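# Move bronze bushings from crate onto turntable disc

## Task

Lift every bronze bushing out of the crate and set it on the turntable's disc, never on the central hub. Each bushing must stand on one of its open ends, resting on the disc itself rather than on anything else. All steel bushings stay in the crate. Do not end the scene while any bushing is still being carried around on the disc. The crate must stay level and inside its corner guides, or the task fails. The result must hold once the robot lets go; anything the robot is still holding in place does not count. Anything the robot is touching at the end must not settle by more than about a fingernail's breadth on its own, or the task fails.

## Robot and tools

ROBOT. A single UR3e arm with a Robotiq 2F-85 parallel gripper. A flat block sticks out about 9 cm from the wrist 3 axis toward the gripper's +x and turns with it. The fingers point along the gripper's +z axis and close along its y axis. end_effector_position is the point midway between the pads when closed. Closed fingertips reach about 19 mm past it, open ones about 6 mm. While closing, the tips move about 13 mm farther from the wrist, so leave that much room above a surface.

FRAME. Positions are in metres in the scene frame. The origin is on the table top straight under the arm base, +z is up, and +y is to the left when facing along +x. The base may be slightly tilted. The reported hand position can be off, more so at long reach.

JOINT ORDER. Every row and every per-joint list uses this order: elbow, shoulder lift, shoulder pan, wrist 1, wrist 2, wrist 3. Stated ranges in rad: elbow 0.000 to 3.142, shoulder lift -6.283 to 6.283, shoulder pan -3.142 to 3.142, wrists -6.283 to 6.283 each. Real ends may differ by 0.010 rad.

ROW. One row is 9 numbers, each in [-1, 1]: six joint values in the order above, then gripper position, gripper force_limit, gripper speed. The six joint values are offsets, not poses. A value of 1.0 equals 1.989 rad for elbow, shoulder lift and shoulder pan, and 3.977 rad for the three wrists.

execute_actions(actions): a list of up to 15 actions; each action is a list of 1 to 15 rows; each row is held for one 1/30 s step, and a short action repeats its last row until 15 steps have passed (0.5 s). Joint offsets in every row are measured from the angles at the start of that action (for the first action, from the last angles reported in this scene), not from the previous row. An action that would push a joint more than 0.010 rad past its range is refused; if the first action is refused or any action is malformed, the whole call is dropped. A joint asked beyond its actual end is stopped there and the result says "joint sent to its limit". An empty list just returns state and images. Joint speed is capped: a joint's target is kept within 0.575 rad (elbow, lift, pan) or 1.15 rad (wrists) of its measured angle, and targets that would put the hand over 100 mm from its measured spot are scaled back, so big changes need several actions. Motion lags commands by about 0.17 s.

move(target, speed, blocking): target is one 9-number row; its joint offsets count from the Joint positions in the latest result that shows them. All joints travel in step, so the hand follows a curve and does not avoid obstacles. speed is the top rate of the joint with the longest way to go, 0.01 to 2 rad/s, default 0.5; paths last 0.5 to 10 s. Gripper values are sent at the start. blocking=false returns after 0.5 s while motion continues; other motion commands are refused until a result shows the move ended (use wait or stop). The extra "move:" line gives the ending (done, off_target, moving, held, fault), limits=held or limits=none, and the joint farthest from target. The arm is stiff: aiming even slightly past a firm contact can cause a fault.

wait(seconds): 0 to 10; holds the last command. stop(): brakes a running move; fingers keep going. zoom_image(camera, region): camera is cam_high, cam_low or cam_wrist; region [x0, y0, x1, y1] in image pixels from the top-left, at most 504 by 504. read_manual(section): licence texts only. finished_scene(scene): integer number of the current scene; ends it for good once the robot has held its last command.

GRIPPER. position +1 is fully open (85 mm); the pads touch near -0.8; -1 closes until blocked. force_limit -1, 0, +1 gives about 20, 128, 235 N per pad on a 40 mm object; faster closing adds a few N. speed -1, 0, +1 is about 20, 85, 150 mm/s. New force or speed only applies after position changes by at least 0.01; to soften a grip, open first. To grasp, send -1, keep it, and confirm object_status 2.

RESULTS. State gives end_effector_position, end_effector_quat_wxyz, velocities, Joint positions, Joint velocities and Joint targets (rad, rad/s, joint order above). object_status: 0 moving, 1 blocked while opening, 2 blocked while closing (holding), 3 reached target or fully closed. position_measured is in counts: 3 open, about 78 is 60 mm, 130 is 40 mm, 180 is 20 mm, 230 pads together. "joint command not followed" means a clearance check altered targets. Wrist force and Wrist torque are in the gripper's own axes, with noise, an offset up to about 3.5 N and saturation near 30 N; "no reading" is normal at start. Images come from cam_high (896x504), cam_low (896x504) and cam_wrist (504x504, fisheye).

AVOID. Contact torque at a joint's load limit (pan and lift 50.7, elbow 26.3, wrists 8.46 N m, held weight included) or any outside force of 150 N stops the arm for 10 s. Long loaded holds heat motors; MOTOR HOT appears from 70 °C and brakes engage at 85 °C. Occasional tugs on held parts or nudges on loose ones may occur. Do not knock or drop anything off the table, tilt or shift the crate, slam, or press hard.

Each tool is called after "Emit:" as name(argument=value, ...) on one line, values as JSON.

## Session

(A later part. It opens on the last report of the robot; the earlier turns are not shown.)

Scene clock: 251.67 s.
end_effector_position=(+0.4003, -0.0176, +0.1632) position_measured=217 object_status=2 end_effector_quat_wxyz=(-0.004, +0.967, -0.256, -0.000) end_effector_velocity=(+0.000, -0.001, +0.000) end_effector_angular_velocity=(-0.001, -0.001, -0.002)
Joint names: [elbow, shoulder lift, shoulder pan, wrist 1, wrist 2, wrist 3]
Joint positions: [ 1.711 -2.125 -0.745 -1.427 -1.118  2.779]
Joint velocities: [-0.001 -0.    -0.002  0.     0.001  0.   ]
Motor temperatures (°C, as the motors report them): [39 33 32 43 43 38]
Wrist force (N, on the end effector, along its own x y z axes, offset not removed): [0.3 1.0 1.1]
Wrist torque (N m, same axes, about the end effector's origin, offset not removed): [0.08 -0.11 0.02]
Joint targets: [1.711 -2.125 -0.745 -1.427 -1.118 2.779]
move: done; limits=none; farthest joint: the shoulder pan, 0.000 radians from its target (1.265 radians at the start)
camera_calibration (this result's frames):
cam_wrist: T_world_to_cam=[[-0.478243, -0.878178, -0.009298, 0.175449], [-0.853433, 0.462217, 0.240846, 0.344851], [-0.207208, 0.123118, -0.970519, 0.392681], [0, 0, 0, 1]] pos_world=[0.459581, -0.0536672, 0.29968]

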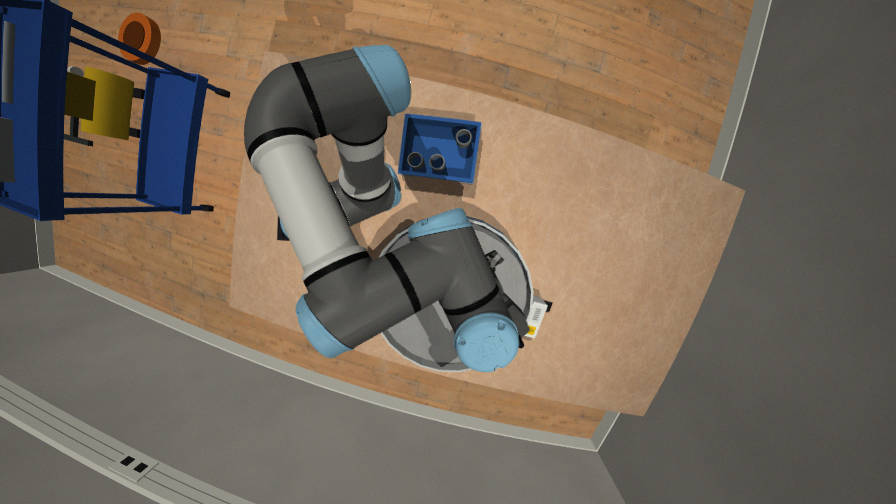

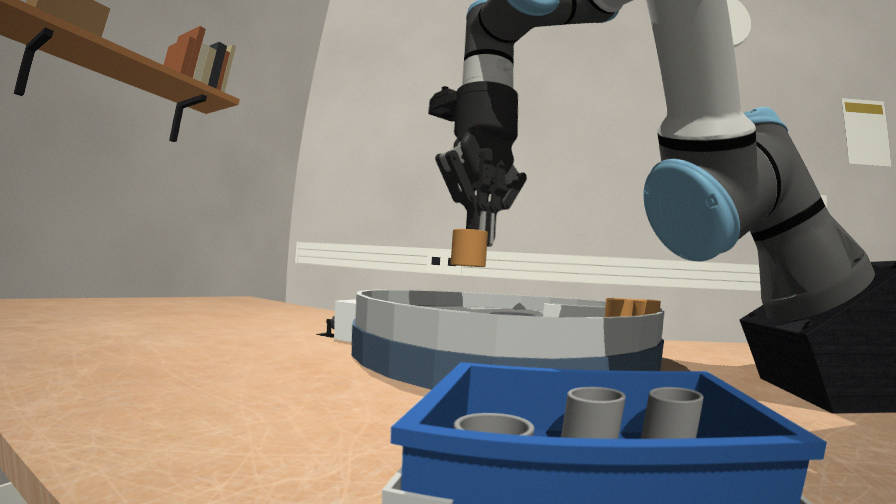

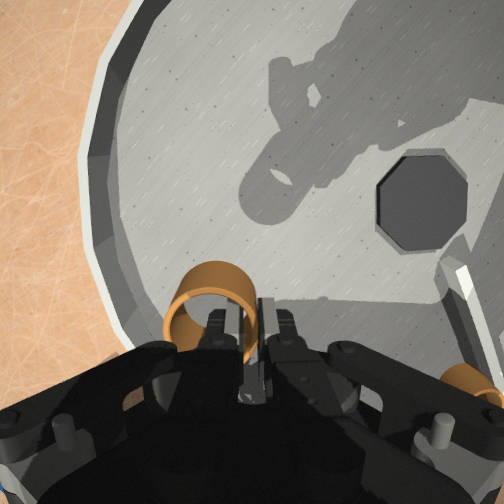

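Target joints (1.969,−1.997,−.580,−1.891,−1.172) z .0945.

Emit:
move(target=[0.1297,0.0644,0.083,-0.1167,-0.0136,0,-1,-0.5,-0.6], speed=0.2)

Emit:
execute_actions(actions=[[[0.0015,0.0013,0.001,-0.0016,0,0,-1,-0.5,-0.6]],[[0,0,0,0,0,0,-0.35,0,0.5]],[[-0.04,-0.026,-0.024,0.036,0.004,0,-0.35,0,0]],[[-0.06,-0.03,-0.035,0.05,0.007,0,-0.35,0,0]],[[-0.035,-0.015,-0.027,0.038,0.004,0,-0.35,0,0]]])

Emit:
move(target=[0.0613,-0.0065,0.637,-0.0616,-0.138,0,-0.35,0,0], speed=1.0)

Emit:
wait(seconds=10)

Emit:
zoom_image(camera="cam_high", region=[350,200,550,380])

Scene clock: 260.23 s.
end_effector_position=(+0.4027, -0.0212, +0.0947) position_measured=217 object_status=2 end_effector_quat_wxyz=(-0.000, +0.985, -0.170, +0.002) end_effector_velocity=(-0.000, +0.000, -0.001) end_effector_angular_velocity=(+0.001, +0.001, -0.001)
Joint names: [elbow, shoulder lift, shoulder pan, wrist 1, wrist 2, wrist 3]
Joint positions: [ 1.968 -1.997 -0.58  -1.891 -1.172  2.779]
Joint velocities: [ 0.002  0.001  0.    -0.002  0.     0.   ]
Motor temperatures (°C, as the motors report them): [39 33 32 43 43 38]
Wrist force (N, on the end effector, along its own x y z axes, offset not removed): [-7.7 1.7 -30.0]
Wrist torque (N m, same axes, about the end effector's origin, offset not removed): [0.13 -0.24 0.05]
Joint targets: [1.969 -1.997 -0.580 -1.891 -1.172 2.779]
move: done; limits=none; farthest joint: the elbow, 0.001 radians from its target (0.258 radians at the start)
camera_calibration (this result's frames):
cam_wrist: T_world_to_cam=[[-0.317565, -0.948231, -0.00325911, 0.106003], [-0.921808, 0.307907, 0.235506, 0.389834], [-0.22231, 0.0777926, -0.971868, 0.332397], [0, 0, 0, 1]] pos_world=[0.466911, -0.0453751, 0.231583]

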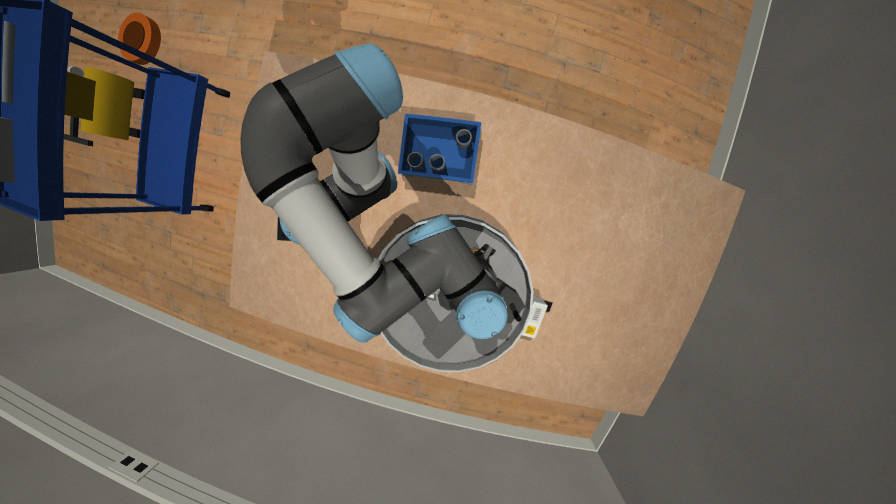

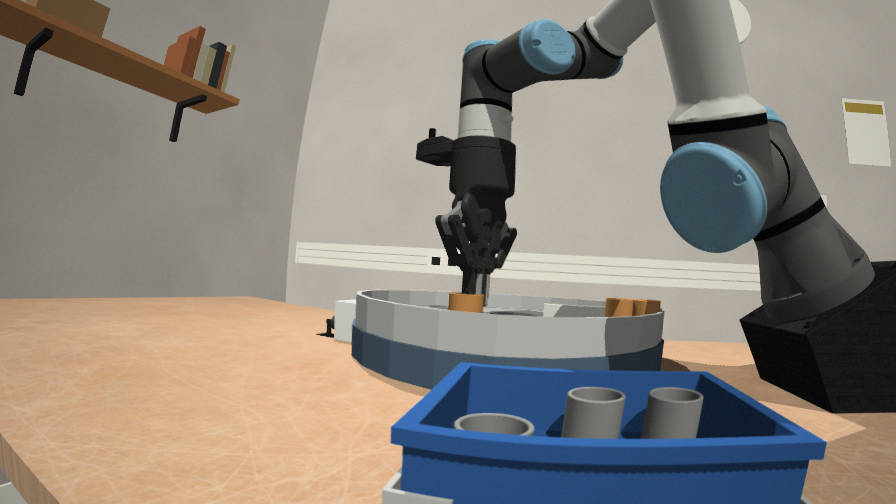

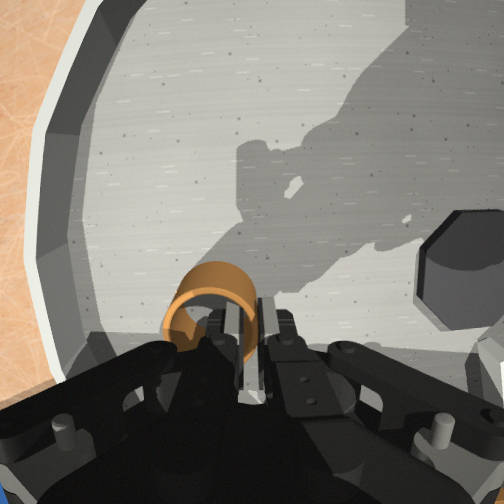

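Scene clock: 262.73 s.
end_effector_position=(+0.3998, -0.0143, +0.1649) position_measured=173 object_status=3 end_effector_quat_wxyz=(-0.006, +0.966, -0.257, +0.000) end_effector_velocity=(-0.001, +0.001, +0.002) end_effector_angular_velocity=(+0.004, +0.002, -0.009)
Joint names: [elbow, shoulder lift, shoulder pan, wrist 1, wrist 2, wrist 3]
Joint positions: [ 1.707 -2.133 -0.747 -1.411 -1.114  2.779]
Joint velocities: [-0.01  -0.004 -0.006  0.021  0.002  0.   ]
Motor temperatures (°C, as the motors report them): [39 33 32 43 43 38]
Wrist force (N, on the end effector, along its own x y z axes, offset not removed): [0.0 1.4 0.4]
Wrist torque (N m, same axes, about the end effector's origin, offset not removed): [0.19 0.00 0.03]
Joint targets: [1.706 -2.134 -0.747 -1.409 -1.113 2.779]
camera_calibration (this result's frames):
cam_wrist: T_world_to_cam=[[-0.480776, -0.876728, -0.014207, 0.179893], [-0.852548, 0.463606, 0.241313, 0.342103], [-0.20498, 0.12813, -0.970343, 0.392949], [0, 0, 0, 1]] pos_world=[0.458694, -0.051232, 0.301297]

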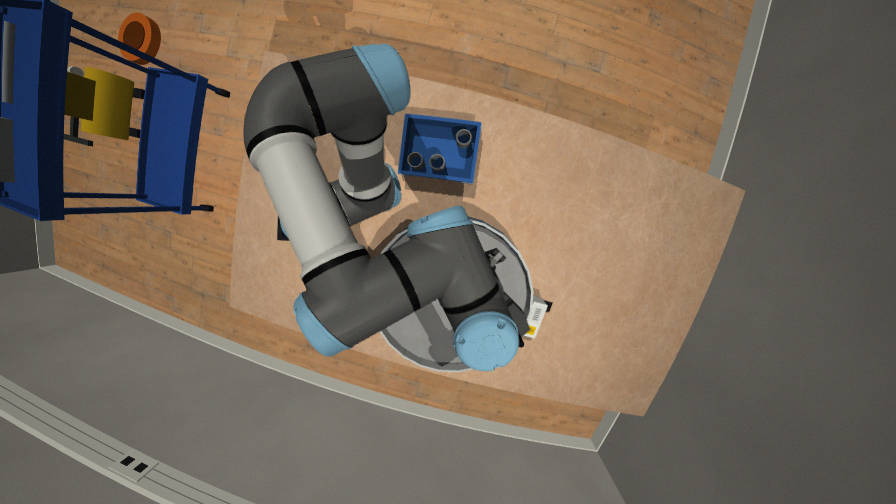

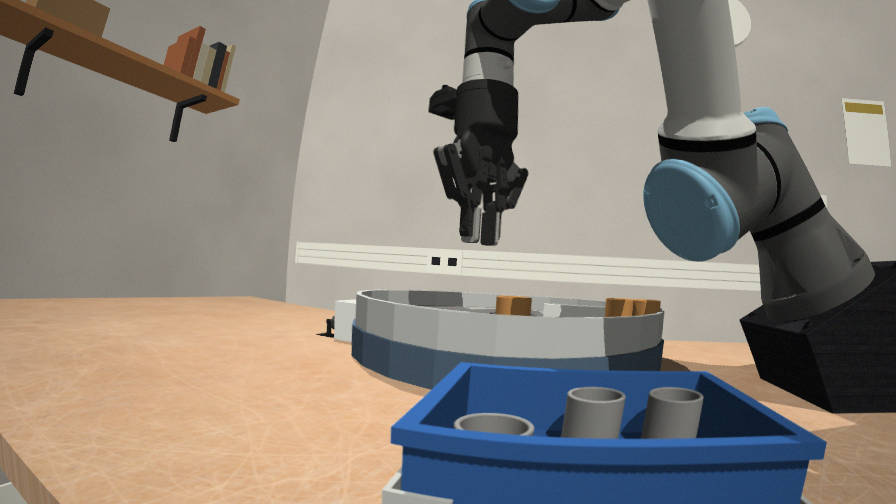

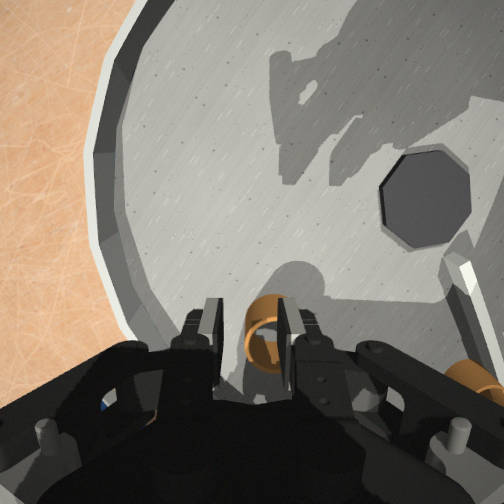

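Scene clock: 264.80 s.
end_effector_position=(+0.2810, +0.1906, +0.1896) position_measured=173 object_status=3 end_effector_quat_wxyz=(-0.008, +0.943, +0.329, -0.053) end_effector_velocity=(-0.001, +0.000, -0.000) end_effector_angular_velocity=(-0.000, +0.001, +0.002)
Joint names: [elbow, shoulder lift, shoulder pan, wrist 1, wrist 2, wrist 3]
Joint positions: [ 1.829 -2.146  0.52  -1.656 -1.662  2.779]
Joint velocities: [ 0.001  0.     0.002 -0.    -0.001 -0.   ]
Motor temperatures (°C, as the motors report them): [39 33 32 43 43 38]
Wrist force (N, on the end effector, along its own x y z axes, offset not removed): [0.5 1.6 0.6]
Wrist torque (N m, same axes, about the end effector's origin, offset not removed): [0.23 -0.10 0.03]
Joint targets: [1.829 -2.146 0.520 -1.656 -1.662 2.779]
move: done; limits=none; farthest joint: the wrist 2, 0.001 radians from its target (0.549 radians at the start)
camera_calibration (this result's frames):
cam_wrist: T_world_to_cam=[[0.632749, -0.772521, -0.0533011, -0.0225623], [-0.719366, -0.611896, 0.328781, 0.2908], [-0.286605, -0.169693, -0.942901, 0.440745], [0, 0, 0, 1]] pos_world=[0.349787, 0.2353, 0.318767]

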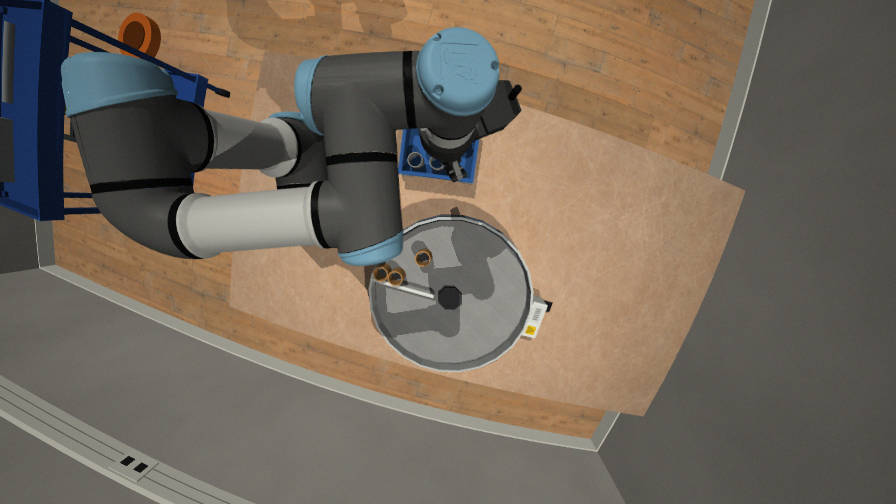

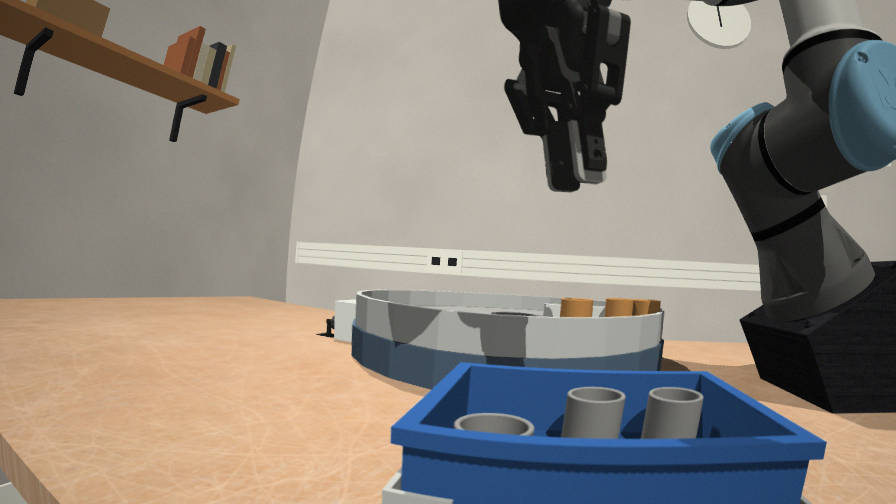

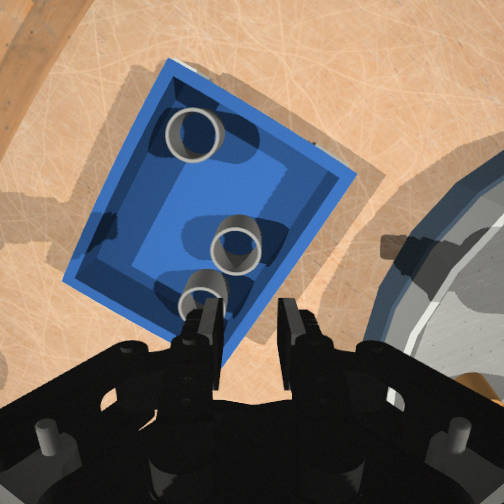

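Scene clock: 274.80 s.
end_effector_position=(+0.2810, +0.1906, +0.1896) position_measured=173 object_status=3 end_effector_quat_wxyz=(-0.008, +0.943, +0.329, -0.053) end_effector_velocity=(+0.000, +0.000, +0.000) end_effector_angular_velocity=(+0.000, -0.000, +0.000)
Joint names: [elbow, shoulder lift, shoulder pan, wrist 1, wrist 2, wrist 3]
Joint positions: [ 1.829 -2.146  0.52  -1.656 -1.662  2.779]
Joint velocities: [-0. -0.  0. -0.  0. -0.]
Motor temperatures (°C, as the motors report them): [39 33 32 43 43 38]
Wrist force (N, on the end effector, along its own x y z axes, offset not removed): [0.8 1.6 0.0]
Wrist torque (N m, same axes, about the end effector's origin, offset not removed): [0.18 -0.14 -0.02]
Joint targets: [1.829 -2.146 0.520 -1.656 -1.662 2.779]
wait: 10.00 s; at rest by 0.17 s
camera_calibration (this result's frames):
cam_wrist: T_world_to_cam=[[0.632929, -0.772373, -0.0533034, -0.0225993], [-0.719239, -0.612074, 0.328725, 0.290801], [-0.286524, -0.169721, -0.94292, 0.440745], [0, 0, 0, 1]] pos_world=[0.349743, 0.23534, 0.31879]

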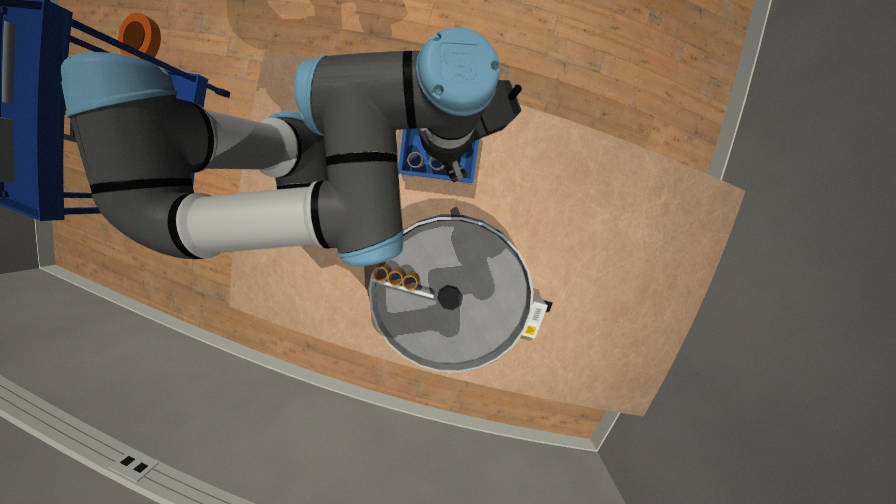

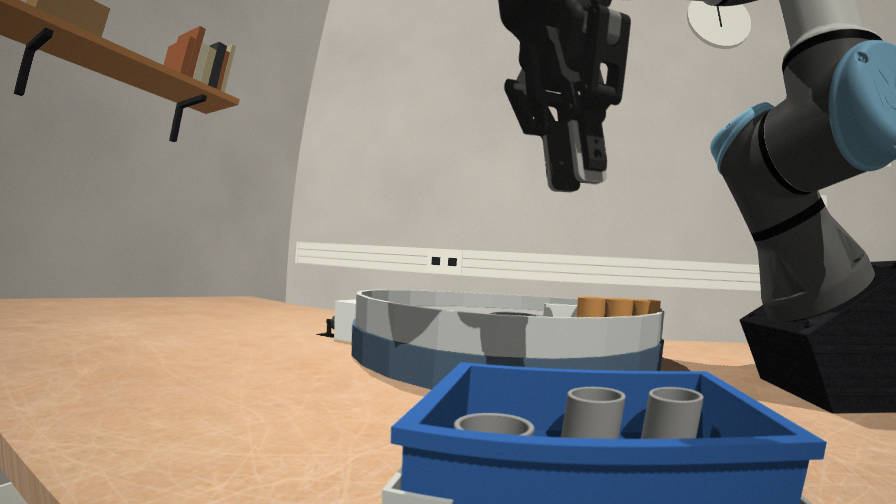

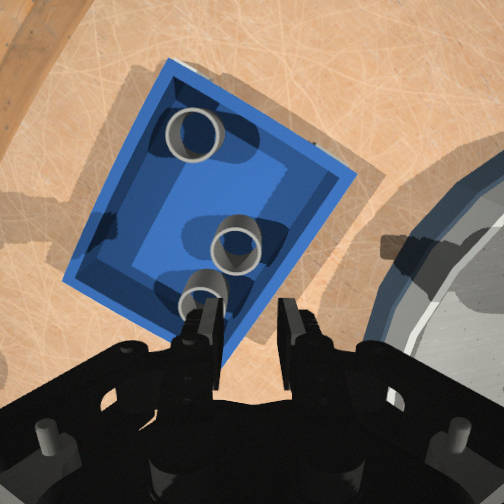

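Region (350, 200, 550, 380) of cam_high's 896x504 image, scaled by 2.520, with more detail than that image has; it fills the top 454 rows of this view, and the rest is white.

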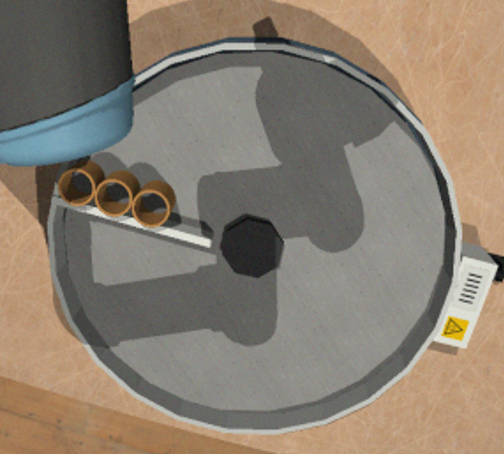

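Emit:
wait(seconds=5)

Emit:
zoom_image(camera="cam_high", region=[350,200,550,380])

Scene clock: 281.13 s.
end_effector_position=(+0.2810, +0.1906, +0.1896) position_measured=173 object_status=3 end_effector_quat_wxyz=(-0.008, +0.943, +0.329, -0.053) end_effector_velocity=(-0.000, -0.000, -0.000) end_effector_angular_velocity=(-0.000, +0.000, -0.000)
Joint names: [elbow, shoulder lift, shoulder pan, wrist 1, wrist 2, wrist 3]
Joint positions: [ 1.829 -2.146  0.52  -1.656 -1.662  2.779]
Joint velocities: [ 0. -0. -0. -0.  0. -0.]
Motor temperatures (°C, as the motors report them): [39 33 32 43 43 38]
Wrist force (N, on the end effector, along its own x y z axes, offset not removed): [0.8 0.9 0.4]
Wrist torque (N m, same axes, about the end effector's origin, offset not removed): [0.08 -0.16 -0.01]
Joint targets: [1.829 -2.146 0.520 -1.656 -1.662 2.779]
wait: 5.00 s; at rest from the start
camera_calibration (this result's frames):
cam_wrist: T_world_to_cam=[[0.632929, -0.772373, -0.0533034, -0.0225993], [-0.719239, -0.612074, 0.328724, 0.290801], [-0.286523, -0.169721, -0.94292, 0.440745], [0, 0, 0, 1]] pos_world=[0.349743, 0.23534, 0.31879]

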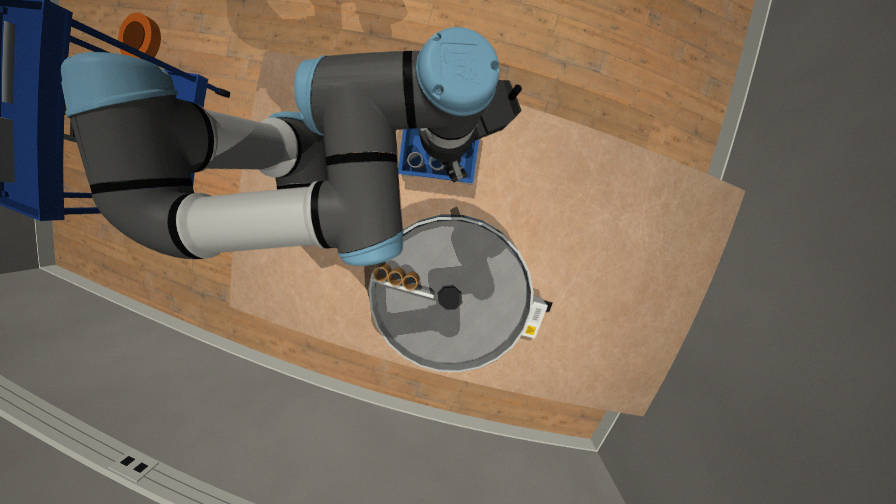

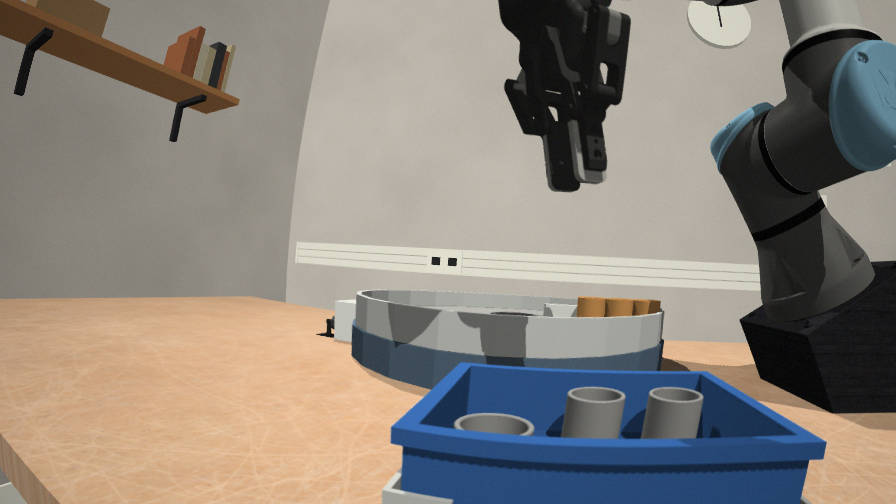

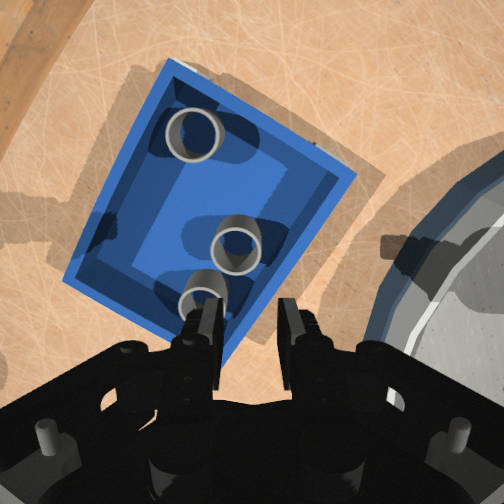

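Region (350, 200, 550, 380) of cam_high's 896x504 image, scaled by 2.520, with more detail than that image has; it fills the top 454 rows of this view, and the rest is white.

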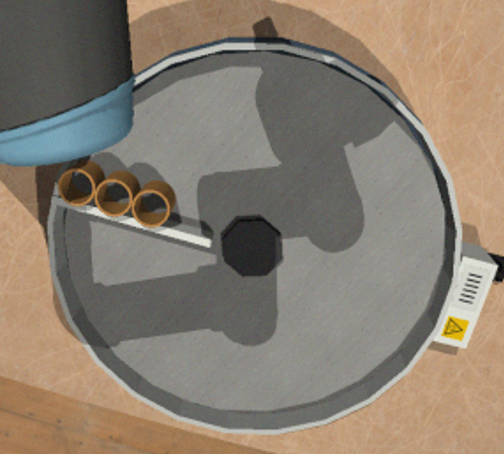

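Emit:
finished_scene(scene=2)

The scene is finished: the task was done.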